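# Advance the desk calendar's cubes to tomorrow's date

## Task

On the calendar's front (the face carrying the month name, turned toward the robot), change today's date to tomorrow's so that both digit cubes read upright. At the end both cubes must rest flat in the tray without the robot holding them in place, the hands must have released them and backed away, and the robot must be standing upright, neither toppled nor tilted.

## Robot and tools

Robot: a wheeled cart with a head camera (head_camera) and two arms, left_arm and right_arm, each with a wrist camera (left_wrist_camera, right_wrist_camera). The cart is 0.53 m wide and spans x = -0.35 to 0.07 m in the base frame. Each arm swings about a vertical pan axis at x = -0.060, y = +0.155 (left) or -0.155 m (right). The shoulder sits 0.03 m outward from that axis at 0.89 m height. Links: upper arm 0.116, forearm 0.135, hand 0.162 m. The fixed-jaw tip can reach roughly 0.44 m from its pan axis and cannot go below about 0.55 m above the floor. A loose object may occasionally get a brief shove from outside.

Frames: the base frame has its origin on the floor between the drive wheels, x forward, y left, z up. The odometry frame is the base frame where the scene began. Results give left_hand and right_hand in the base frame; each is the fixed-jaw tip, so a held item lies next to it on the moving-jaw side. Hand axes: z out along the fingers, y from moving jaw toward fixed jaw. base_odometry counts wheel rotation only (slip looks like motion); heading is positive to the left, -3.142 to 3.142.

execute_actions: argument actions is a list holding one action or nothing (empty list = just report state and images); cameras is an optional list of camera names or "all" (omitted/null = all, [] = none). An action may contain base, joints, or both, started together. base holds exactly one key: translate_m, a relative drive in metres from the base's last reported position, forward positive, -1.4 to 1.4 (no sideways motion); or rotate_rad, a relative turn in place in radians, counter-clockwise (left) positive, -3.2 to 3.2. joints is a dictionary keyed by joint name whose values are absolute targets in radians: head_pan_rad -3.2 to 3.2 (0 ahead, + left), head_tilt_rad -0.76 to 1.45 (0 level, + down), and for each arm prefix left_arm_ / right_arm_: shoulder_pan_rad -1.919 to 1.919, shoulder_lift_rad -1.745 to 1.745, elbow_flex_rad -1.69 to 1.58, wrist_flex_rad -1.658 to 1.658, wrist_roll_rad -2.743 to 2.841, gripper_rad 0 to 1.919. Tolerances for done: 0.02 for head, pan and roll, 0.1 lift, 0.07 elbow, 0.03 wrist flex and gripper. An unknown key or out-of-range number rejects the whole call. Anything left out keeps its previous target and may still be straining toward it. One action runs at most 15 s.

wait: seconds from 0 to 10; commands nothing new and returns the same report as an empty action. zoom_image: camera plus region [x0, y0, x1, y1] in pixels of that camera's latest full image (origin top-left, at most 504 by 504); gives a sharper crop. finished_scene: scene = the current scene's integer number; ends it for good after the last command is held, and reports success.

Joint conventions. Pan: at 0 the left arm points left and the right arm right; positive pan turns either arm clockwise viewed from above; straight ahead is +1.571 (left) and -1.571 (right). Bend: lift, elbow and wrist all at 0 put the upper arm up, tilted 0.24 rad outward, with forearm and fingers level; positive values bend downward. The sum of the three equals how far the fingers aim below horizontal; 1.571 means pointing down, which requires the forearm no more than 0.08 rad above level. Roll: -1.522 closes the jaws across the arm plane with the fixed jaw on the left looking outward; 1.619 puts it on the right; 0.049 closes them within the plane, fixed jaw below (level fingers) or toward the pan axis (fingers down). Gripper opening at the tips: 0 gives 0.003 m, 0.3 gives 0.026, 0.6 gives 0.049, 1 gives 0.076, 1.919 gives 0.106. The hand body protrudes about 0.08 m above level fingers when the fixed jaw is on the left and below when on the right, so over furniture keep it on the left.

Reports: joint_positions, left_hand, right_hand, base_odometry, base_status, joint_status, on_its_own (effects not commanded by this call), and a pictures line naming the images in order. Status words: done (reached; for the base, wheels turned the commanded amount even if slipping); off_target (settled away from target, possibly still pushing, caused by load, obstruction or a tripped motor); time_out (target dropped, holding where it stopped). contact_stop never appears. "joint command not followed", usually with a cause line, means a self-collision check blocked that arm's targets (gripper still runs); affected joints show not_followed and may be retried on later actions until new valid targets or a free path. The check ignores jaws, head, cart, held items and furniture. After a reported stop, later motion calls in the same reply are skipped. To stop a blocked joint straining, command its current reading.

Sag: loaded joints settle on the gravity side of target, more when extended or carrying; compensate upward next time. Hand positions can be off by a few centimetres, differently per arm. Gripping: a target below the contact angle squeezes, maximally at 0.2 rad below; lower adds nothing and can trip the jaw. A holding jaw reads off_target; done means empty or nearly so.

Overload: a joint kept more than about 0.30 rad from target for about 2 s trips its motor to 20 % torque (thinking time counts, and nothing reports it). Reset by letting the reading settle, then commanding 0.2 rad away from it on the side opposite the offending target (if beyond range, 0.04 rad past the limit; for a jaw, the limit). Payload per hand about 0.4 kg fully extended, 0.7 kg within 0.28 m of the pan axis; both hands close in about 1 kg. Long holds heat shoulder_lift: MOTOR HOT appears from 55 °C; at 70 °C an OVER-TEMPERATURE FAULT halts the arm, joints sag, and keys read limit_stop_at_motor_heat until you resend targets.

Stowed arms: pan -1.75 (left) or 1.75 (right), lift 0.05, elbow 1.35, wrist_flex -1.55, wrist_roll -1.52. Stow in two steps, wrists first and then the rest, away from loose items; leaving stow, do not move wrists first. Turning in place while stowed needs a clear 0.44 m radius. Near a desk, turning or reversing can snag the cart's back and tip it over. Pulling, especially on something ahead, can topple the robot. Never let the arms or hands collide hard or press on each other. Avoid drops, slams and hard shoves.

Camera intrinsics (644x476 images): head_camera fx=fy=594.592, cx 321.186, cy 236.777, fovy 43.63 deg; left_wrist_camera fx=fy=294.141, cx 320.001, cy 236.712, fovy 77.955 deg, strong radial distortion; right_wrist_camera fx=fy=353.606, cx 324.654, cy 237.153, fovy 67.886 deg.

Each tool is called as name(argument=value, ...) on one line, values as JSON.

## Session

execute_actions(actions=[])

Scene clock: 0.00 s.
base_odometry: x=+0.000 y=+0.000 heading=+0.000 (m, m, rad; odometry frame)
base_status: not commanded
joint_positions: head_pan_rad=-0.024 head_tilt_rad=+0.010 left_arm_shoulder_pan_rad=-1.771 left_arm_shoulder_lift_rad=+0.081 left_arm_elbow_flex_rad=+1.334 left_arm_wrist_flex_rad=-1.548 left_arm_wrist_roll_rad=-1.505 left_arm_gripper_rad=+1.920 right_arm_shoulder_pan_rad=+1.717 right_arm_shoulder_lift_rad=+0.058 right_arm_elbow_flex_rad=+1.291 right_arm_wrist_flex_rad=-1.542 right_arm_wrist_roll_rad=-1.537 right_arm_gripper_rad=+1.920
joint_status: not commanded
left_hand: x=-0.3061 y=+0.0971 z=+0.8925 quat_wxyz=(-0.069, -0.655, -0.072, +0.749) (m; base frame)
right_hand: x=-0.3155 y=-0.1251 z=+0.9051 quat_wxyz=(-0.051, +0.633, -0.051, -0.771) (m; base frame)
pictures: head_camera, left_wrist_camera, right_wrist_camera
Images, in order (width x height): head_camera 644x476, left_wrist_camera 644x476, right_wrist_camera 644x476.

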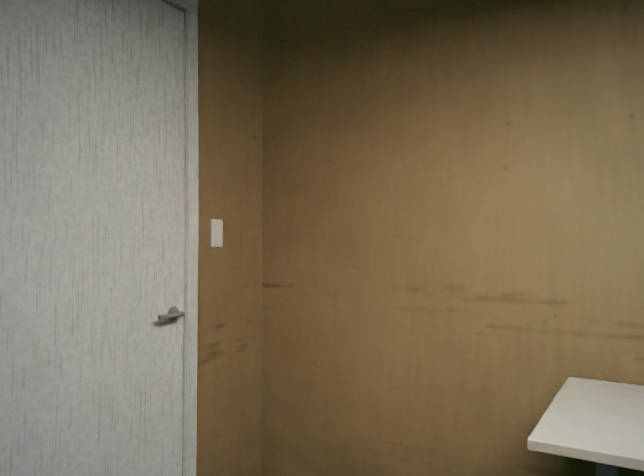

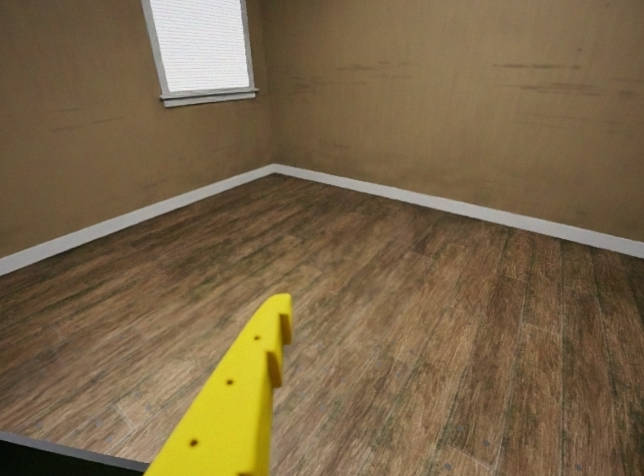

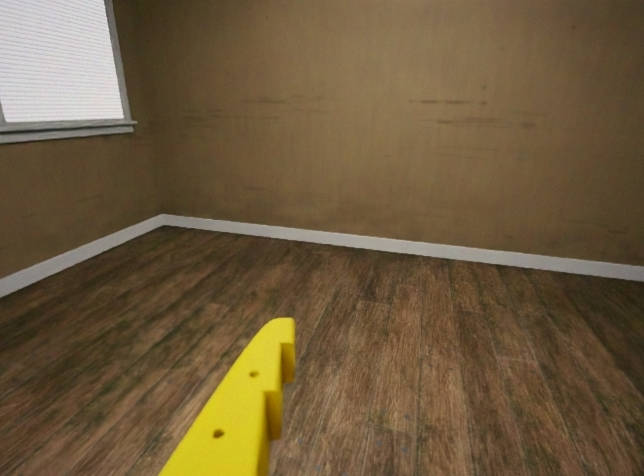

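execute_actions(actions=[{"joints":{"head_pan_rad":-0.8,"head_tilt_rad":0.4}}], cameras=["head_camera"])

Scene clock: 5.37 s.
base_odometry: x=+0.000 y=+0.000 heading=+0.000 (m, m, rad; odometry frame)
base_status: not commanded
joint_positions: head_pan_rad=-0.790 head_tilt_rad=+0.393 left_arm_shoulder_pan_rad=-1.771 left_arm_shoulder_lift_rad=+0.081 left_arm_elbow_flex_rad=+1.334 left_arm_wrist_flex_rad=-1.548 left_arm_wrist_roll_rad=-1.505 left_arm_gripper_rad=+1.920 right_arm_shoulder_pan_rad=+1.717 right_arm_shoulder_lift_rad=+0.058 right_arm_elbow_flex_rad=+1.291 right_arm_wrist_flex_rad=-1.542 right_arm_wrist_roll_rad=-1.537 right_arm_gripper_rad=+1.920
joint_status: all done
left_hand: x=-0.3061 y=+0.0971 z=+0.8925 quat_wxyz=(-0.069, -0.655, -0.072, +0.749) (m; base frame)
right_hand: x=-0.3155 y=-0.1251 z=+0.9051 quat_wxyz=(-0.051, +0.633, -0.051, -0.771) (m; base frame)
pictures: head_camera
Images, in order (width x height): head_camera 644x476.

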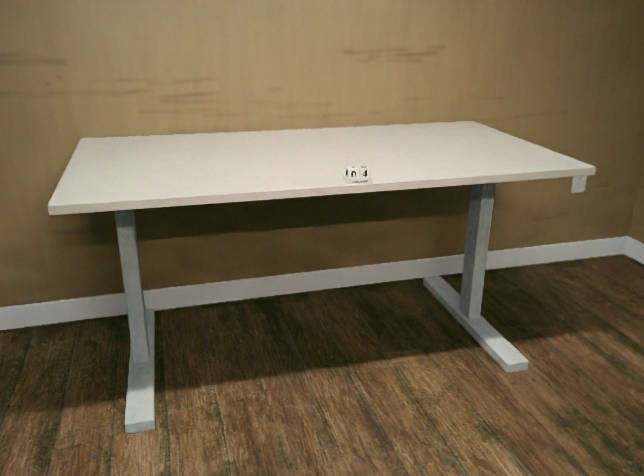

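execute_actions(actions=[{"base":{"rotate_rad":-0.95},"joints":{"head_pan_rad":0,"head_tilt_rad":0.6}}], cameras=[])

execute_actions(actions=[{"base":{"translate_m":0.8}}], cameras=[])

execute_actions(actions=[{"base":{"rotate_rad":0.43}}], cameras=["head_camera"])

Scene clock: 17.20 s.
base_odometry: x=-0.001 y=+0.000 heading=-0.949 (m, m, rad; odometry frame)
base_status: done
joint_positions: head_pan_rad=-0.010 head_tilt_rad=+0.594 left_arm_shoulder_pan_rad=-1.771 left_arm_shoulder_lift_rad=+0.081 left_arm_elbow_flex_rad=+1.334 left_arm_wrist_flex_rad=-1.548 left_arm_wrist_roll_rad=-1.505 left_arm_gripper_rad=+1.920 right_arm_shoulder_pan_rad=+1.717 right_arm_shoulder_lift_rad=+0.058 right_arm_elbow_flex_rad=+1.291 right_arm_wrist_flex_rad=-1.542 right_arm_wrist_roll_rad=-1.537 right_arm_gripper_rad=+1.920
joint_status: all done
left_hand: x=-0.3061 y=+0.0971 z=+0.8925 quat_wxyz=(-0.069, -0.655, -0.072, +0.749) (m; base frame)
right_hand: x=-0.3155 y=-0.1251 z=+0.9051 quat_wxyz=(-0.051, +0.633, -0.051, -0.771) (m; base frame)
pictures: none
No camera images: the call's "cameras" was empty. Leave "cameras" out to get every camera's image.

Scene clock: 22.03 s.
base_odometry: x=+0.464 y=-0.651 heading=-0.949 (m, m, rad; odometry frame)
base_status: done
joint_positions: head_pan_rad=-0.010 head_tilt_rad=+0.594 left_arm_shoulder_pan_rad=-1.771 left_arm_shoulder_lift_rad=+0.081 left_arm_elbow_flex_rad=+1.334 left_arm_wrist_flex_rad=-1.548 left_arm_wrist_roll_rad=-1.505 left_arm_gripper_rad=+1.920 right_arm_shoulder_pan_rad=+1.717 right_arm_shoulder_lift_rad=+0.058 right_arm_elbow_flex_rad=+1.291 right_arm_wrist_flex_rad=-1.542 right_arm_wrist_roll_rad=-1.537 right_arm_gripper_rad=+1.920
joint_status: not commanded
left_hand: x=-0.3061 y=+0.0971 z=+0.8925 quat_wxyz=(-0.069, -0.655, -0.072, +0.749) (m; base frame)
right_hand: x=-0.3155 y=-0.1251 z=+0.9051 quat_wxyz=(-0.051, +0.633, -0.051, -0.771) (m; base frame)
pictures: none
No camera images: the call's "cameras" was empty. Leave "cameras" out to get every camera's image.

Scene clock: 23.27 s.
base_odometry: x=+0.464 y=-0.651 heading=-0.520 (m, m, rad; odometry frame)
base_status: done
joint_positions: head_pan_rad=-0.010 head_tilt_rad=+0.594 left_arm_shoulder_pan_rad=-1.771 left_arm_shoulder_lift_rad=+0.081 left_arm_elbow_flex_rad=+1.334 left_arm_wrist_flex_rad=-1.548 left_arm_wrist_roll_rad=-1.505 left_arm_gripper_rad=+1.920 right_arm_shoulder_pan_rad=+1.717 right_arm_shoulder_lift_rad=+0.058 right_arm_elbow_flex_rad=+1.291 right_arm_wrist_flex_rad=-1.542 right_arm_wrist_roll_rad=-1.537 right_arm_gripper_rad=+1.920
joint_status: not commanded
left_hand: x=-0.3061 y=+0.0971 z=+0.8925 quat_wxyz=(-0.069, -0.655, -0.072, +0.749) (m; base frame)
right_hand: x=-0.3155 y=-0.1251 z=+0.9051 quat_wxyz=(-0.051, +0.633, -0.051, -0.771) (m; base frame)
pictures: head_camera
Images, in order (width x height): head_camera 644x476.

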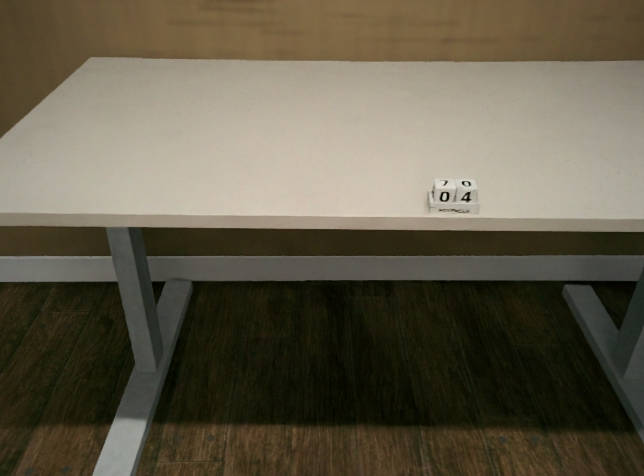

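execute_actions(actions=[{"base":{"translate_m":0.3},"joints":{"head_tilt_rad":0.85,"head_pan_rad":-0.3,"right_arm_shoulder_pan_rad":-1.35,"right_arm_shoulder_lift_rad":0.1,"right_arm_elbow_flex_rad":-0.2}}], cameras=[])

execute_actions(actions=[{"joints":{"right_arm_wrist_flex_rad":1.0,"right_arm_gripper_rad":0.7}}], cameras=["head_camera","right_wrist_camera"])

Scene clock: 32.93 s.
base_odometry: x=+0.725 y=-0.799 heading=-0.518 (m, m, rad; odometry frame)
base_status: done
joint_positions: head_pan_rad=-0.290 head_tilt_rad=+0.845 left_arm_shoulder_pan_rad=-1.771 left_arm_shoulder_lift_rad=+0.081 left_arm_elbow_flex_rad=+1.334 left_arm_wrist_flex_rad=-1.548 left_arm_wrist_roll_rad=-1.505 left_arm_gripper_rad=+1.920 right_arm_shoulder_pan_rad=-1.345 right_arm_shoulder_lift_rad=+0.104 right_arm_elbow_flex_rad=-0.171 right_arm_wrist_flex_rad=-1.542 right_arm_wrist_roll_rad=-1.537 right_arm_gripper_rad=+1.920
joint_status: all done
left_hand: x=-0.3061 y=+0.0971 z=+0.8925 quat_wxyz=(-0.069, -0.655, -0.072, +0.749) (m; base frame)
right_hand: x=+0.1347 y=-0.1919 z=+1.1777 quat_wxyz=(+0.994, -0.002, -0.019, -0.106) (m; base frame)
pictures: none
No camera images: the call's "cameras" was empty. Leave "cameras" out to get every camera's image.

Scene clock: 35.33 s.
base_odometry: x=+0.725 y=-0.799 heading=-0.518 (m, m, rad; odometry frame)
base_status: not commanded
joint_positions: head_pan_rad=-0.290 head_tilt_rad=+0.845 left_arm_shoulder_pan_rad=-1.771 left_arm_shoulder_lift_rad=+0.081 left_arm_elbow_flex_rad=+1.334 left_arm_wrist_flex_rad=-1.548 left_arm_wrist_roll_rad=-1.505 left_arm_gripper_rad=+1.920 right_arm_shoulder_pan_rad=-1.345 right_arm_shoulder_lift_rad=+0.107 right_arm_elbow_flex_rad=-0.171 right_arm_wrist_flex_rad=+0.992 right_arm_wrist_roll_rad=-1.537 right_arm_gripper_rad=+0.708
joint_status: all done
left_hand: x=-0.3061 y=+0.0971 z=+0.8925 quat_wxyz=(-0.069, -0.655, -0.072, +0.749) (m; base frame)
right_hand: x=+0.2348 y=-0.2149 z=+0.8883 quat_wxyz=(+0.314, +0.114, +0.942, -0.033) (m; base frame)
pictures: head_camera, right_wrist_camera
Images, in order (width x height): head_camera 644x476, right_wrist_camera 644x476.

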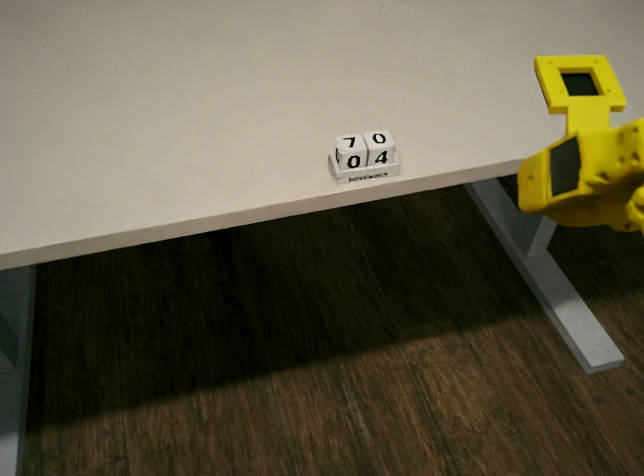

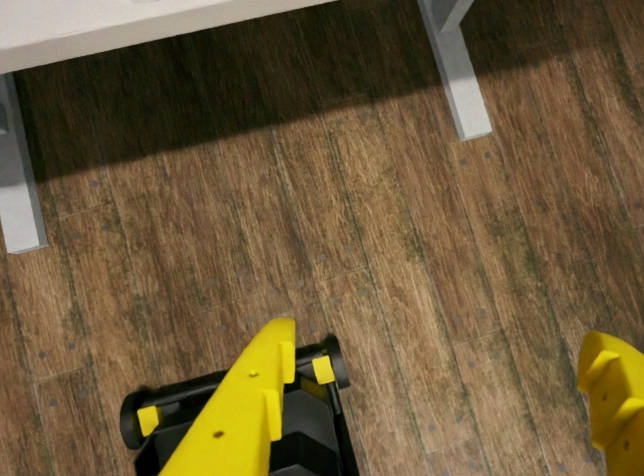

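execute_actions(actions=[{"base":{"translate_m":0.22},"joints":{"head_tilt_rad":1.0,"head_pan_rad":-0.6,"right_arm_wrist_flex_rad":1.3,"right_arm_shoulder_pan_rad":-1.2}}], cameras=["head_camera","right_wrist_camera"])

Scene clock: 43.50 s.
base_odometry: x=+0.916 y=-0.908 heading=-0.521 (m, m, rad; odometry frame)
base_status: done
joint_positions: head_pan_rad=-0.590 head_tilt_rad=+0.995 left_arm_shoulder_pan_rad=-1.771 left_arm_shoulder_lift_rad=+0.081 left_arm_elbow_flex_rad=+1.334 left_arm_wrist_flex_rad=-1.548 left_arm_wrist_roll_rad=-1.505 left_arm_gripper_rad=+1.920 right_arm_shoulder_pan_rad=-1.205 right_arm_shoulder_lift_rad=+0.107 right_arm_elbow_flex_rad=-0.171 right_arm_wrist_flex_rad=+1.291 right_arm_wrist_roll_rad=-1.537 right_arm_gripper_rad=+0.708
joint_status: all done
left_hand: x=-0.3061 y=+0.0971 z=+0.8925 quat_wxyz=(-0.069, -0.655, -0.072, +0.749) (m; base frame)
right_hand: x=+0.1842 y=-0.2403 z=+0.8656 quat_wxyz=(+0.169, +0.186, +0.967, -0.030) (m; base frame)
pictures: head_camera, right_wrist_camera
Images, in order (width x height): head_camera 644x476, right_wrist_camera 644x476.

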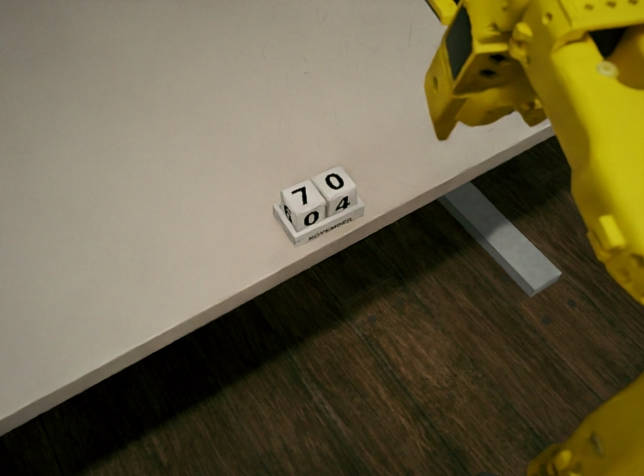

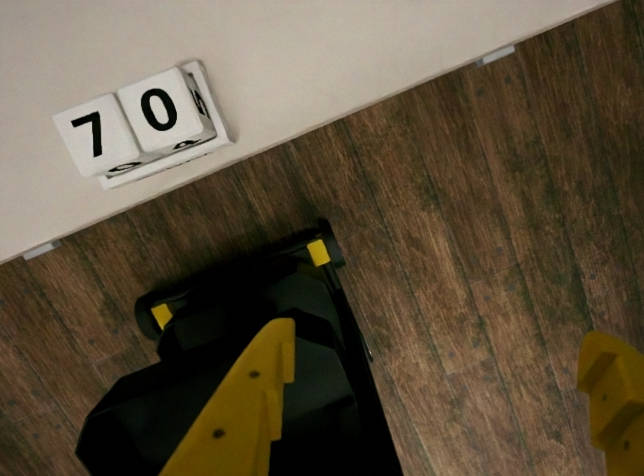

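zoom_image(camera="right_wrist_camera", region=[40,40,260,200])

Region (40, 40, 260, 200) of right_wrist_camera's 644x476 image, scaled by 2.291; it fills the top 367 rows of this view, and the rest is white.

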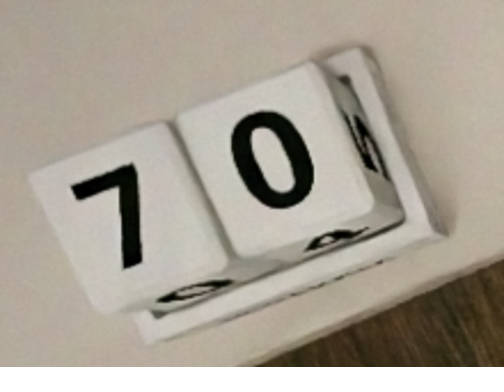

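execute_actions(actions=[{"base":{"translate_m":0.07},"joints":{"head_tilt_rad":1.1,"head_pan_rad":-0.7,"right_arm_wrist_flex_rad":1.63,"right_arm_shoulder_pan_rad":-1.42,"right_arm_wrist_roll_rad":0.05}}], cameras=["head_camera","right_wrist_camera"])

Scene clock: 54.13 s.
base_odometry: x=+0.976 y=-0.943 heading=-0.523 (m, m, rad; odometry frame)
base_status: done
joint_positions: head_pan_rad=-0.690 head_tilt_rad=+1.095 left_arm_shoulder_pan_rad=-1.771 left_arm_shoulder_lift_rad=+0.081 left_arm_elbow_flex_rad=+1.334 left_arm_wrist_flex_rad=-1.548 left_arm_wrist_roll_rad=-1.505 left_arm_gripper_rad=+1.920 right_arm_shoulder_pan_rad=-1.415 right_arm_shoulder_lift_rad=+0.107 right_arm_elbow_flex_rad=-0.171 right_arm_wrist_flex_rad=+1.619 right_arm_wrist_roll_rad=+0.042 right_arm_gripper_rad=+0.708
joint_status: all done
left_hand: x=-0.3061 y=+0.0971 z=+0.8925 quat_wxyz=(-0.069, -0.655, -0.072, +0.749) (m; base frame)
right_hand: x=+0.1367 y=-0.1862 z=+0.8561 quat_wxyz=(+0.005, -0.647, +0.762, -0.006) (m; base frame)
pictures: head_camera, right_wrist_camera
Images, in order (width x height): head_camera 644x476, right_wrist_camera 644x476.

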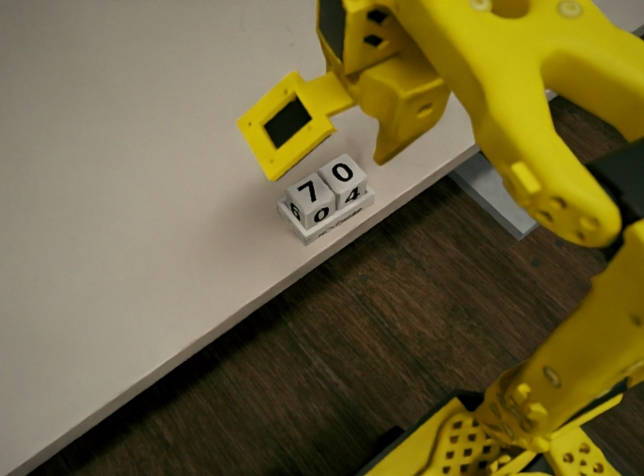

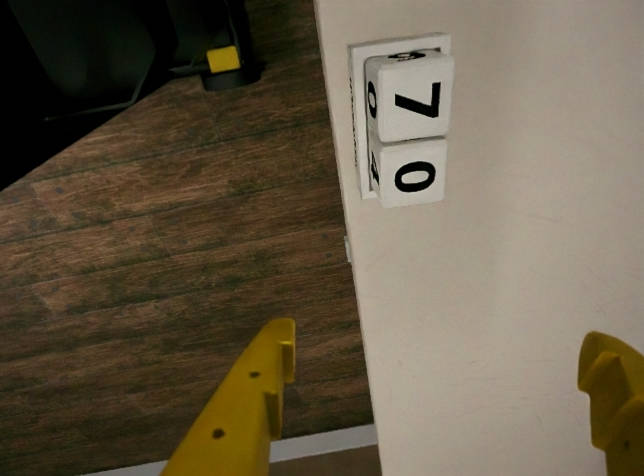

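execute_actions(actions=[{"joints":{"right_arm_shoulder_lift_rad":0.4,"right_arm_wrist_flex_rad":1.34,"right_arm_wrist_roll_rad":0.18}}], cameras=["head_camera","right_wrist_camera"])

Scene clock: 61.23 s.
base_odometry: x=+0.976 y=-0.943 heading=-0.523 (m, m, rad; odometry frame)
base_status: not commanded
joint_positions: head_pan_rad=-0.690 head_tilt_rad=+1.095 left_arm_shoulder_pan_rad=-1.771 left_arm_shoulder_lift_rad=+0.081 left_arm_elbow_flex_rad=+1.334 left_arm_wrist_flex_rad=-1.548 left_arm_wrist_roll_rad=-1.505 left_arm_gripper_rad=+1.920 right_arm_shoulder_pan_rad=-1.415 right_arm_shoulder_lift_rad=+0.407 right_arm_elbow_flex_rad=-0.171 right_arm_wrist_flex_rad=+1.352 right_arm_wrist_roll_rad=+0.172 right_arm_gripper_rad=+0.708
joint_status: all done
left_hand: x=-0.3061 y=+0.0971 z=+0.8925 quat_wxyz=(-0.069, -0.655, -0.072, +0.749) (m; base frame)
right_hand: x=+0.1595 y=-0.1908 z=+0.7993 quat_wxyz=(-0.005, -0.696, +0.718, +0.007) (m; base frame)
pictures: head_camera, right_wrist_camera
Images, in order (width x height): head_camera 644x476, right_wrist_camera 644x476.

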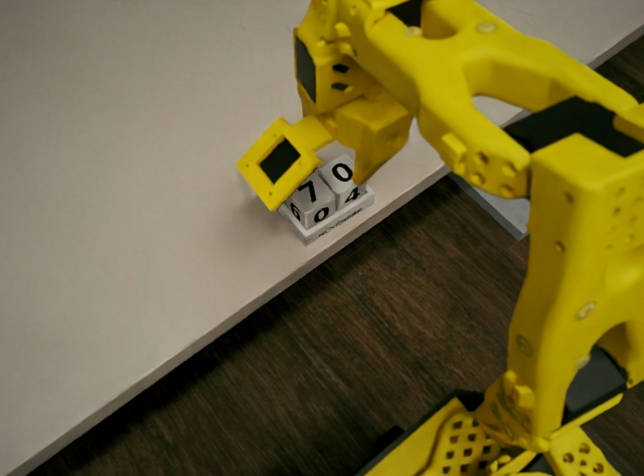

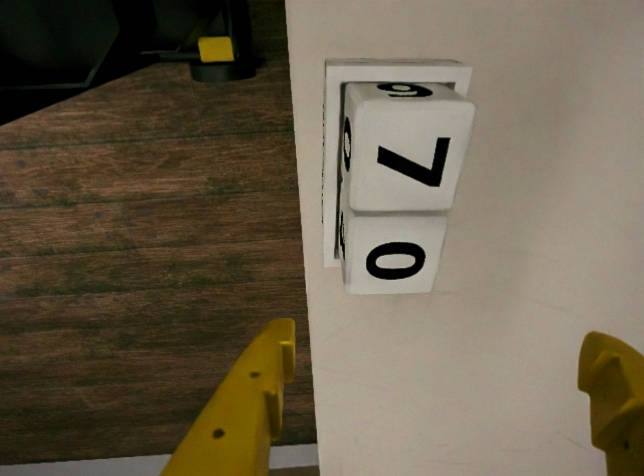

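execute_actions(actions=[{"joints":{"right_arm_shoulder_lift_rad":0.51,"right_arm_elbow_flex_rad":-0.08,"right_arm_wrist_flex_rad":1.11}}], cameras=["head_camera","right_wrist_camera"])

Scene clock: 66.83 s.
base_odometry: x=+0.976 y=-0.943 heading=-0.523 (m, m, rad; odometry frame)
base_status: not commanded
joint_positions: head_pan_rad=-0.690 head_tilt_rad=+1.095 left_arm_shoulder_pan_rad=-1.771 left_arm_shoulder_lift_rad=+0.081 left_arm_elbow_flex_rad=+1.334 left_arm_wrist_flex_rad=-1.548 left_arm_wrist_roll_rad=-1.505 left_arm_gripper_rad=+1.920 right_arm_shoulder_pan_rad=-1.415 right_arm_shoulder_lift_rad=+0.519 right_arm_elbow_flex_rad=-0.076 right_arm_wrist_flex_rad=+1.122 right_arm_wrist_roll_rad=+0.172 right_arm_gripper_rad=+0.708
joint_status: all done
left_hand: x=-0.3061 y=+0.0971 z=+0.8925 quat_wxyz=(-0.069, -0.655, -0.072, +0.749) (m; base frame)
right_hand: x=+0.1647 y=-0.1917 z=+0.7641 quat_wxyz=(+0.002, -0.696, +0.718, -0.002) (m; base frame)
pictures: head_camera, right_wrist_camera
Images, in order (width x height): head_camera 644x476, right_wrist_camera 644x476.

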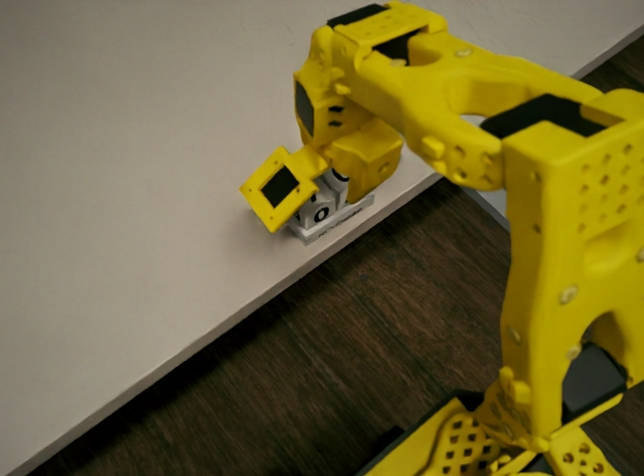

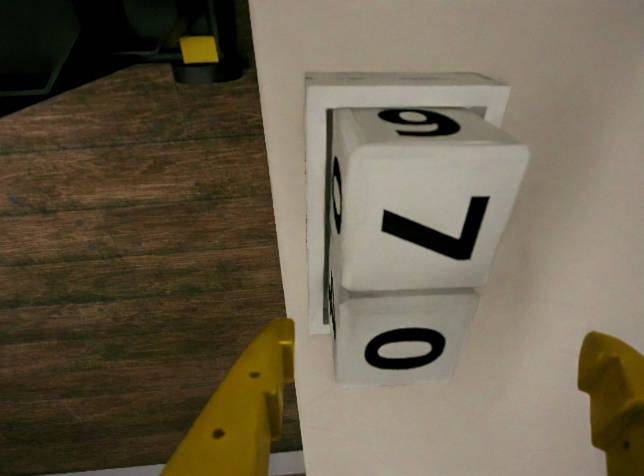

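execute_actions(actions=[{"joints":{"right_arm_shoulder_lift_rad":0.59,"right_arm_shoulder_pan_rad":-1.39,"right_arm_wrist_flex_rad":1.02,"right_arm_gripper_rad":0.5}}], cameras=["head_camera","right_wrist_camera"])

Scene clock: 71.73 s.
base_odometry: x=+0.976 y=-0.943 heading=-0.523 (m, m, rad; odometry frame)
base_status: not commanded
joint_positions: head_pan_rad=-0.690 head_tilt_rad=+1.095 left_arm_shoulder_pan_rad=-1.771 left_arm_shoulder_lift_rad=+0.081 left_arm_elbow_flex_rad=+1.334 left_arm_wrist_flex_rad=-1.548 left_arm_wrist_roll_rad=-1.505 left_arm_gripper_rad=+1.920 right_arm_shoulder_pan_rad=-1.395 right_arm_shoulder_lift_rad=+0.598 right_arm_elbow_flex_rad=-0.076 right_arm_wrist_flex_rad=+1.033 right_arm_wrist_roll_rad=+0.172 right_arm_gripper_rad=+0.509
joint_status: all done
left_hand: x=-0.3061 y=+0.0971 z=+0.8925 quat_wxyz=(-0.069, -0.655, -0.072, +0.749) (m; base frame)
right_hand: x=+0.1674 y=-0.1967 z=+0.7479 quat_wxyz=(+0.005, -0.688, +0.725, -0.006) (m; base frame)
pictures: head_camera, right_wrist_camera
Images, in order (width x height): head_camera 644x476, right_wrist_camera 644x476.

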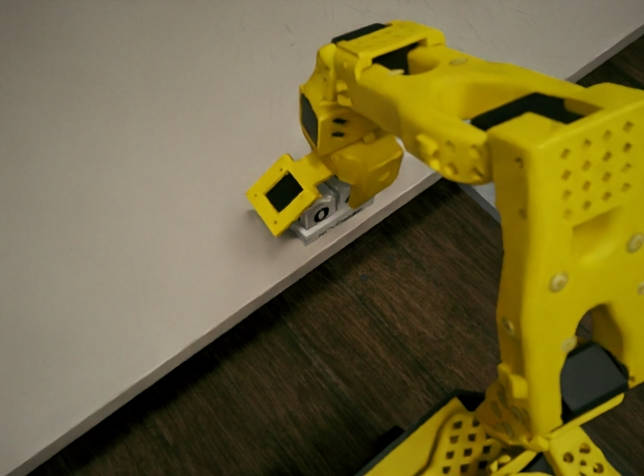

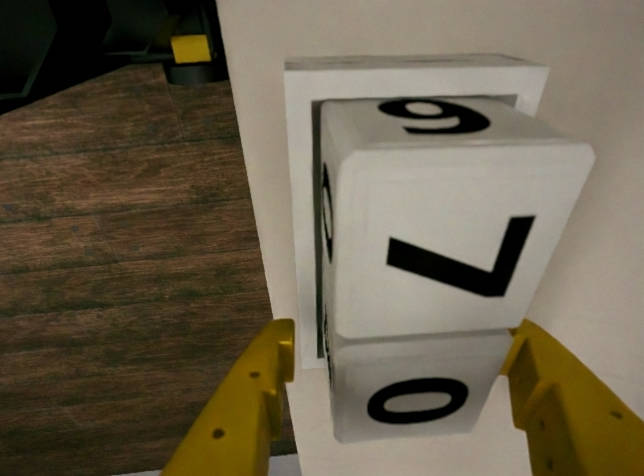

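execute_actions(actions=[{"joints":{"right_arm_wrist_flex_rad":0.99,"right_arm_gripper_rad":0.2}}], cameras=[])

execute_actions(actions=[{"joints":{"right_arm_shoulder_lift_rad":0.38,"right_arm_elbow_flex_rad":-0.2,"right_arm_wrist_flex_rad":1.3}}], cameras=["right_wrist_camera"])

execute_actions(actions=[{"base":{"translate_m":0.05},"joints":{"right_arm_shoulder_pan_rad":-1.0,"right_arm_wrist_roll_rad":-1.0,"head_pan_rad":-1.0,"head_tilt_rad":0.95}}], cameras=["head_camera","right_wrist_camera"])

Scene clock: 79.80 s.
base_odometry: x=+0.976 y=-0.943 heading=-0.523 (m, m, rad; odometry frame)
base_status: not commanded
joint_positions: head_pan_rad=-0.690 head_tilt_rad=+1.095 left_arm_shoulder_pan_rad=-1.771 left_arm_shoulder_lift_rad=+0.081 left_arm_elbow_flex_rad=+1.334 left_arm_wrist_flex_rad=-1.548 left_arm_wrist_roll_rad=-1.505 left_arm_gripper_rad=+1.920 right_arm_shoulder_pan_rad=-1.395 right_arm_shoulder_lift_rad=+0.598 right_arm_elbow_flex_rad=-0.076 right_arm_wrist_flex_rad=+1.002 right_arm_wrist_roll_rad=+0.172 right_arm_gripper_rad=+0.365
joint_status: right_arm_gripper_rad off_target (ended at +0.365, target +0.200); the others done
left_hand: x=-0.3061 y=+0.0971 z=+0.8925 quat_wxyz=(-0.069, -0.655, -0.072, +0.749) (m; base frame)
right_hand: x=+0.1722 y=-0.1976 z=+0.7478 quat_wxyz=(+0.014, -0.688, +0.725, -0.019) (m; base frame)
pictures: none
No camera images: the call's "cameras" was empty. Leave "cameras" out to get every camera's image.

Scene clock: 80.80 s.
base_odometry: x=+0.976 y=-0.943 heading=-0.523 (m, m, rad; odometry frame)
base_status: not commanded
joint_positions: head_pan_rad=-0.690 head_tilt_rad=+1.095 left_arm_shoulder_pan_rad=-1.771 left_arm_shoulder_lift_rad=+0.081 left_arm_elbow_flex_rad=+1.334 left_arm_wrist_flex_rad=-1.548 left_arm_wrist_roll_rad=-1.505 left_arm_gripper_rad=+1.920 right_arm_shoulder_pan_rad=-1.395 right_arm_shoulder_lift_rad=+0.433 right_arm_elbow_flex_rad=-0.169 right_arm_wrist_flex_rad=+1.289 right_arm_wrist_roll_rad=+0.172 right_arm_gripper_rad=+0.365
joint_status: all done
left_hand: x=-0.3061 y=+0.0971 z=+0.8925 quat_wxyz=(-0.069, -0.655, -0.072, +0.749) (m; base frame)
right_hand: x=+0.1659 y=-0.1965 z=+0.7935 quat_wxyz=(+0.005, -0.688, +0.725, -0.007) (m; base frame)
pictures: right_wrist_camera
Images, in order (width x height): right_wrist_camera 644x476.

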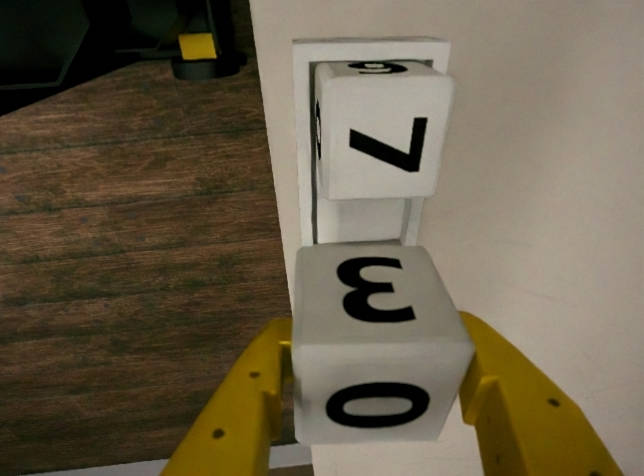

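Scene clock: 82.47 s.
base_odometry: x=+1.020 y=-0.968 heading=-0.525 (m, m, rad; odometry frame)
base_status: done
joint_positions: head_pan_rad=-0.990 head_tilt_rad=+0.965 left_arm_shoulder_pan_rad=-1.771 left_arm_shoulder_lift_rad=+0.081 left_arm_elbow_flex_rad=+1.334 left_arm_wrist_flex_rad=-1.548 left_arm_wrist_roll_rad=-1.505 left_arm_gripper_rad=+1.920 right_arm_shoulder_pan_rad=-1.006 right_arm_shoulder_lift_rad=+0.433 right_arm_elbow_flex_rad=-0.169 right_arm_wrist_flex_rad=+1.291 right_arm_wrist_roll_rad=-0.992 right_arm_gripper_rad=+0.365
joint_status: all done
left_hand: x=-0.3061 y=+0.0971 z=+0.8925 quat_wxyz=(-0.069, -0.655, -0.072, +0.749) (m; base frame)
right_hand: x=+0.1403 y=-0.2743 z=+0.7936 quat_wxyz=(+0.007, +0.018, +1.000, -0.004) (m; base frame)
pictures: head_camera, right_wrist_camera
Images, in order (width x height): head_camera 644x476, right_wrist_camera 644x476.

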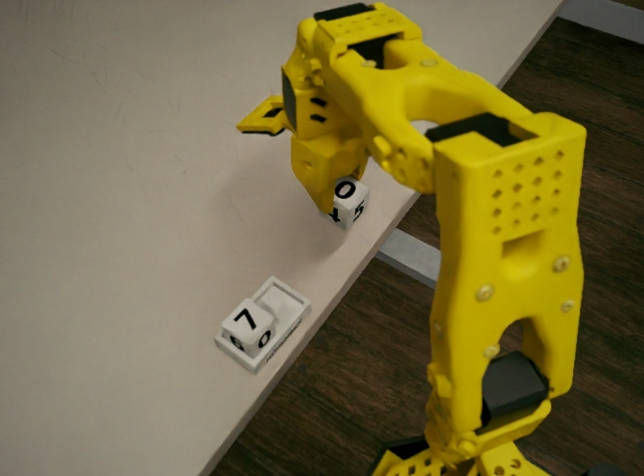

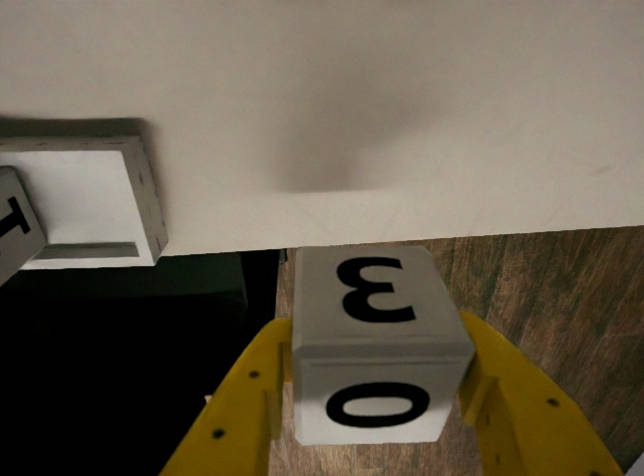

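execute_actions(actions=[{"joints":{"right_arm_shoulder_lift_rad":0.67,"right_arm_wrist_flex_rad":1.02}}], cameras=["head_camera","right_wrist_camera"])

Scene clock: 87.80 s.
base_odometry: x=+1.020 y=-0.968 heading=-0.525 (m, m, rad; odometry frame)
base_status: not commanded
joint_positions: head_pan_rad=-0.990 head_tilt_rad=+0.965 left_arm_shoulder_pan_rad=-1.771 left_arm_shoulder_lift_rad=+0.081 left_arm_elbow_flex_rad=+1.334 left_arm_wrist_flex_rad=-1.548 left_arm_wrist_roll_rad=-1.505 left_arm_gripper_rad=+1.920 right_arm_shoulder_pan_rad=-1.006 right_arm_shoulder_lift_rad=+0.680 right_arm_elbow_flex_rad=-0.171 right_arm_wrist_flex_rad=+1.032 right_arm_wrist_roll_rad=-0.992 right_arm_gripper_rad=+0.365
joint_status: all done
left_hand: x=-0.3061 y=+0.0971 z=+0.8925 quat_wxyz=(-0.069, -0.655, -0.072, +0.749) (m; base frame)
right_hand: x=+0.1494 y=-0.2801 z=+0.7420 quat_wxyz=(+0.013, +0.018, +1.000, -0.008) (m; base frame)
pictures: head_camera, right_wrist_camera
Images, in order (width x height): head_camera 644x476, right_wrist_camera 644x476.

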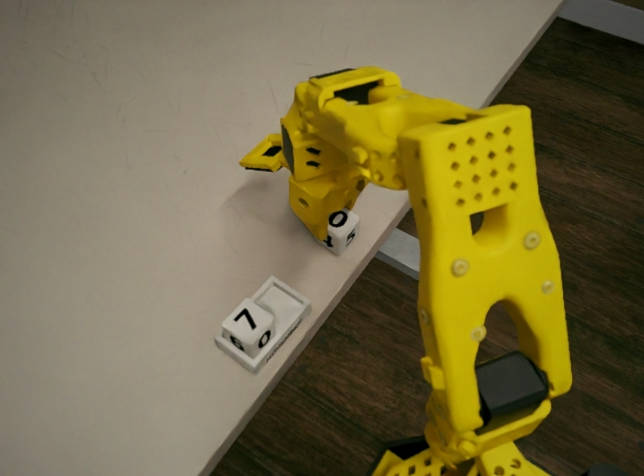

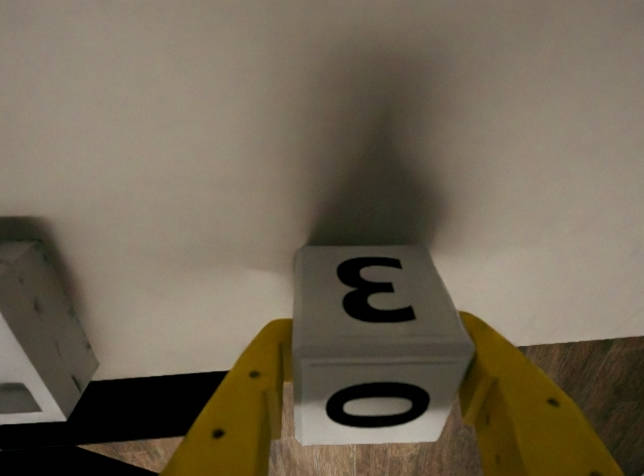

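execute_actions(actions=[{"joints":{"right_arm_shoulder_lift_rad":0.69}}], cameras=[])

execute_actions(actions=[{"joints":{"right_arm_gripper_rad":0.65}}], cameras=[])

execute_actions(actions=[{"joints":{"right_arm_shoulder_lift_rad":0.48,"right_arm_wrist_flex_rad":1.18}}], cameras=[])

execute_actions(actions=[{"base":{"translate_m":-0.018},"joints":{"right_arm_shoulder_pan_rad":-0.965,"right_arm_wrist_roll_rad":0.62}}], cameras=["head_camera","right_wrist_camera"])

Scene clock: 97.80 s.
base_odometry: x=+1.020 y=-0.968 heading=-0.525 (m, m, rad; odometry frame)
base_status: not commanded
joint_positions: head_pan_rad=-0.990 head_tilt_rad=+0.965 left_arm_shoulder_pan_rad=-1.771 left_arm_shoulder_lift_rad=+0.081 left_arm_elbow_flex_rad=+1.334 left_arm_wrist_flex_rad=-1.548 left_arm_wrist_roll_rad=-1.505 left_arm_gripper_rad=+1.920 right_arm_shoulder_pan_rad=-1.006 right_arm_shoulder_lift_rad=+0.697 right_arm_elbow_flex_rad=-0.172 right_arm_wrist_flex_rad=+1.032 right_arm_wrist_roll_rad=-0.992 right_arm_gripper_rad=+0.365
joint_status: all done
left_hand: x=-0.3061 y=+0.0971 z=+0.8925 quat_wxyz=(-0.069, -0.655, -0.072, +0.749) (m; base frame)
right_hand: x=+0.1475 y=-0.2789 z=+0.7386 quat_wxyz=(+0.006, +0.018, +1.000, -0.004) (m; base frame)
pictures: none
No camera images: the call's "cameras" was empty. Leave "cameras" out to get every camera's image.

Scene clock: 98.57 s.
base_odometry: x=+1.020 y=-0.968 heading=-0.525 (m, m, rad; odometry frame)
base_status: not commanded
joint_positions: head_pan_rad=-0.990 head_tilt_rad=+0.965 left_arm_shoulder_pan_rad=-1.771 left_arm_shoulder_lift_rad=+0.081 left_arm_elbow_flex_rad=+1.334 left_arm_wrist_flex_rad=-1.548 left_arm_wrist_roll_rad=-1.505 left_arm_gripper_rad=+1.920 right_arm_shoulder_pan_rad=-1.006 right_arm_shoulder_lift_rad=+0.699 right_arm_elbow_flex_rad=-0.172 right_arm_wrist_flex_rad=+1.032 right_arm_wrist_roll_rad=-0.992 right_arm_gripper_rad=+0.640
joint_status: all done
left_hand: x=-0.3061 y=+0.0971 z=+0.8925 quat_wxyz=(-0.069, -0.655, -0.072, +0.749) (m; base frame)
right_hand: x=+0.1473 y=-0.2788 z=+0.7383 quat_wxyz=(+0.005, +0.018, +1.000, -0.003) (m; base frame)
pictures: none
No camera images: the call's "cameras" was empty. Leave "cameras" out to get every camera's image.

Scene clock: 99.43 s.
base_odometry: x=+1.020 y=-0.968 heading=-0.525 (m, m, rad; odometry frame)
base_status: not commanded
joint_positions: head_pan_rad=-0.990 head_tilt_rad=+0.965 left_arm_shoulder_pan_rad=-1.771 left_arm_shoulder_lift_rad=+0.081 left_arm_elbow_flex_rad=+1.334 left_arm_wrist_flex_rad=-1.548 left_arm_wrist_roll_rad=-1.505 left_arm_gripper_rad=+1.920 right_arm_shoulder_pan_rad=-1.006 right_arm_shoulder_lift_rad=+0.533 right_arm_elbow_flex_rad=-0.172 right_arm_wrist_flex_rad=+1.170 right_arm_wrist_roll_rad=-0.992 right_arm_gripper_rad=+0.641
joint_status: all done
left_hand: x=-0.3061 y=+0.0971 z=+0.8925 quat_wxyz=(-0.069, -0.655, -0.072, +0.749) (m; base frame)
right_hand: x=+0.1479 y=-0.2792 z=+0.7734 quat_wxyz=(+0.017, +0.018, +1.000, -0.011) (m; base frame)
pictures: none
No camera images: the call's "cameras" was empty. Leave "cameras" out to get every camera's image.

Scene clock: 101.43 s.
base_odometry: x=+1.004 y=-0.959 heading=-0.525 (m, m, rad; odometry frame)
base_status: done
joint_positions: head_pan_rad=-0.990 head_tilt_rad=+0.965 left_arm_shoulder_pan_rad=-1.771 left_arm_shoulder_lift_rad=+0.081 left_arm_elbow_flex_rad=+1.334 left_arm_wrist_flex_rad=-1.548 left_arm_wrist_roll_rad=-1.505 left_arm_gripper_rad=+1.920 right_arm_shoulder_pan_rad=-0.970 right_arm_shoulder_lift_rad=+0.533 right_arm_elbow_flex_rad=-0.172 right_arm_wrist_flex_rad=+1.170 right_arm_wrist_roll_rad=+0.612 right_arm_gripper_rad=+0.641
joint_status: all done
left_hand: x=-0.3061 y=+0.0971 z=+0.8925 quat_wxyz=(-0.069, -0.655, -0.072, +0.749) (m; base frame)
right_hand: x=+0.1352 y=-0.2942 z=+0.7733 quat_wxyz=(+0.004, -0.694, +0.720, -0.020) (m; base frame)
pictures: head_camera, right_wrist_camera
Images, in order (width x height): head_camera 644x476, right_wrist_camera 644x476.

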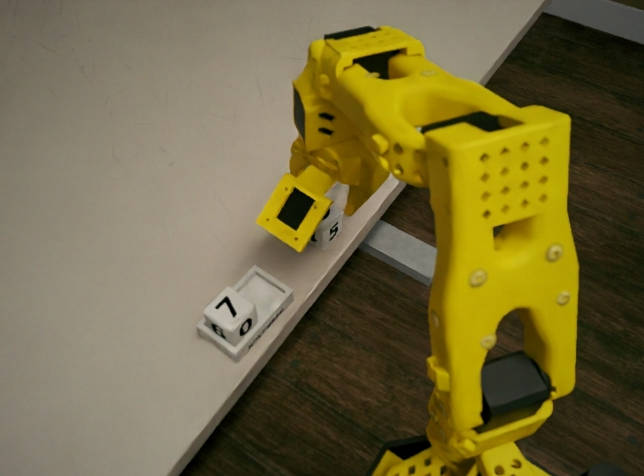

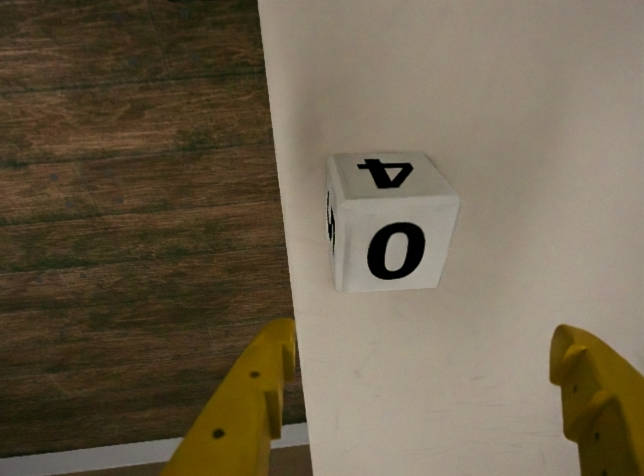

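execute_actions(actions=[{"joints":{"right_arm_shoulder_lift_rad":0.68,"right_arm_wrist_flex_rad":1.02,"right_arm_shoulder_pan_rad":-0.99}}], cameras=["head_camera","right_wrist_camera"])

Scene clock: 105.57 s.
base_odometry: x=+1.004 y=-0.959 heading=-0.525 (m, m, rad; odometry frame)
base_status: not commanded
joint_positions: head_pan_rad=-0.990 head_tilt_rad=+0.965 left_arm_shoulder_pan_rad=-1.771 left_arm_shoulder_lift_rad=+0.081 left_arm_elbow_flex_rad=+1.334 left_arm_wrist_flex_rad=-1.548 left_arm_wrist_roll_rad=-1.505 left_arm_gripper_rad=+1.920 right_arm_shoulder_pan_rad=-0.984 right_arm_shoulder_lift_rad=+0.688 right_arm_elbow_flex_rad=-0.172 right_arm_wrist_flex_rad=+1.033 right_arm_wrist_roll_rad=+0.612 right_arm_gripper_rad=+0.641
joint_status: all done
left_hand: x=-0.3061 y=+0.0971 z=+0.8925 quat_wxyz=(-0.069, -0.655, -0.072, +0.749) (m; base frame)
right_hand: x=+0.1377 y=-0.2919 z=+0.7405 quat_wxyz=(+0.002, -0.699, +0.715, -0.011) (m; base frame)
pictures: head_camera, right_wrist_camera
Images, in order (width x height): head_camera 644x476, right_wrist_camera 644x476.

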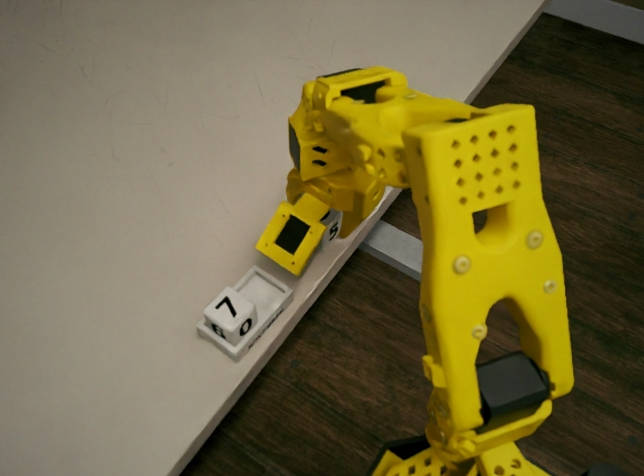

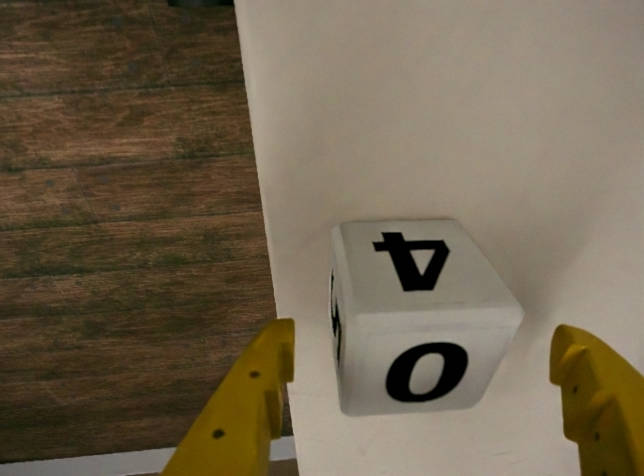

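execute_actions(actions=[{"base":{"translate_m":0.006},"joints":{"right_arm_gripper_rad":0.2}}], cameras=[])

execute_actions(actions=[{"joints":{"right_arm_shoulder_lift_rad":0.48,"right_arm_wrist_flex_rad":1.2}}], cameras=[])

execute_actions(actions=[{"base":{"translate_m":-0.036},"joints":{"right_arm_shoulder_pan_rad":-1.36,"right_arm_wrist_roll_rad":0.22,"head_pan_rad":-0.8,"head_tilt_rad":1.05}}], cameras=["head_camera","right_wrist_camera"])

Scene clock: 112.60 s.
base_odometry: x=+1.009 y=-0.962 heading=-0.525 (m, m, rad; odometry frame)
base_status: done
joint_positions: head_pan_rad=-0.990 head_tilt_rad=+0.965 left_arm_shoulder_pan_rad=-1.771 left_arm_shoulder_lift_rad=+0.081 left_arm_elbow_flex_rad=+1.334 left_arm_wrist_flex_rad=-1.548 left_arm_wrist_roll_rad=-1.505 left_arm_gripper_rad=+1.920 right_arm_shoulder_pan_rad=-0.984 right_arm_shoulder_lift_rad=+0.688 right_arm_elbow_flex_rad=-0.174 right_arm_wrist_flex_rad=+1.032 right_arm_wrist_roll_rad=+0.612 right_arm_gripper_rad=+0.366
joint_status: right_arm_gripper_rad off_target (ended at +0.366, target +0.200)
left_hand: x=-0.3061 y=+0.0971 z=+0.8925 quat_wxyz=(-0.069, -0.655, -0.072, +0.749) (m; base frame)
right_hand: x=+0.1381 y=-0.2922 z=+0.7407 quat_wxyz=(+0.003, -0.699, +0.715, -0.012) (m; base frame)
pictures: none
No camera images: the call's "cameras" was empty. Leave "cameras" out to get every camera's image.

Scene clock: 113.47 s.
base_odometry: x=+1.009 y=-0.962 heading=-0.525 (m, m, rad; odometry frame)
base_status: not commanded
joint_positions: head_pan_rad=-0.990 head_tilt_rad=+0.965 left_arm_shoulder_pan_rad=-1.771 left_arm_shoulder_lift_rad=+0.081 left_arm_elbow_flex_rad=+1.334 left_arm_wrist_flex_rad=-1.548 left_arm_wrist_roll_rad=-1.505 left_arm_gripper_rad=+1.920 right_arm_shoulder_pan_rad=-0.984 right_arm_shoulder_lift_rad=+0.535 right_arm_elbow_flex_rad=-0.174 right_arm_wrist_flex_rad=+1.190 right_arm_wrist_roll_rad=+0.612 right_arm_gripper_rad=+0.366
joint_status: all done
left_hand: x=-0.3061 y=+0.0971 z=+0.8925 quat_wxyz=(-0.069, -0.655, -0.072, +0.749) (m; base frame)
right_hand: x=+0.1345 y=-0.2898 z=+0.7732 quat_wxyz=(+0.002, -0.699, +0.715, -0.010) (m; base frame)
pictures: none
No camera images: the call's "cameras" was empty. Leave "cameras" out to get every camera's image.

Scene clock: 114.53 s.
base_odometry: x=+0.978 y=-0.944 heading=-0.524 (m, m, rad; odometry frame)
base_status: done
joint_positions: head_pan_rad=-0.810 head_tilt_rad=+1.045 left_arm_shoulder_pan_rad=-1.771 left_arm_shoulder_lift_rad=+0.081 left_arm_elbow_flex_rad=+1.334 left_arm_wrist_flex_rad=-1.548 left_arm_wrist_roll_rad=-1.505 left_arm_gripper_rad=+1.920 right_arm_shoulder_pan_rad=-1.355 right_arm_shoulder_lift_rad=+0.535 right_arm_elbow_flex_rad=-0.174 right_arm_wrist_flex_rad=+1.190 right_arm_wrist_roll_rad=+0.229 right_arm_gripper_rad=+0.366
joint_status: all done
left_hand: x=-0.3061 y=+0.0971 z=+0.8925 quat_wxyz=(-0.069, -0.655, -0.072, +0.749) (m; base frame)
right_hand: x=+0.1696 y=-0.2071 z=+0.7732 quat_wxyz=(+0.006, -0.694, +0.720, -0.008) (m; base frame)
pictures: head_camera, right_wrist_camera
Images, in order (width x height): head_camera 644x476, right_wrist_camera 644x476.

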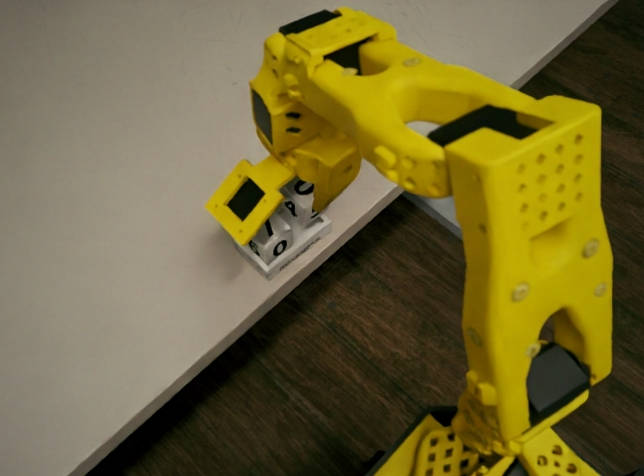

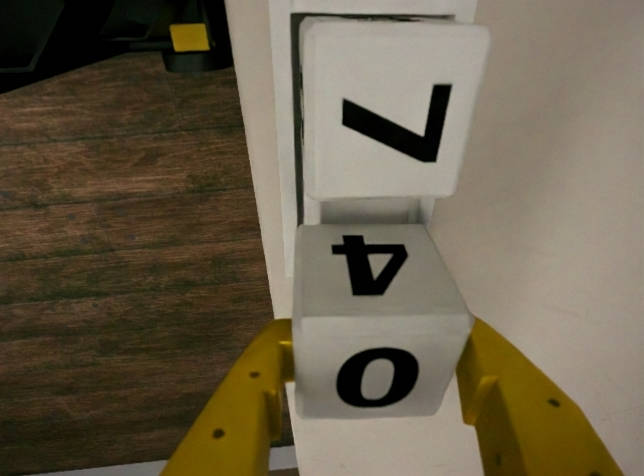

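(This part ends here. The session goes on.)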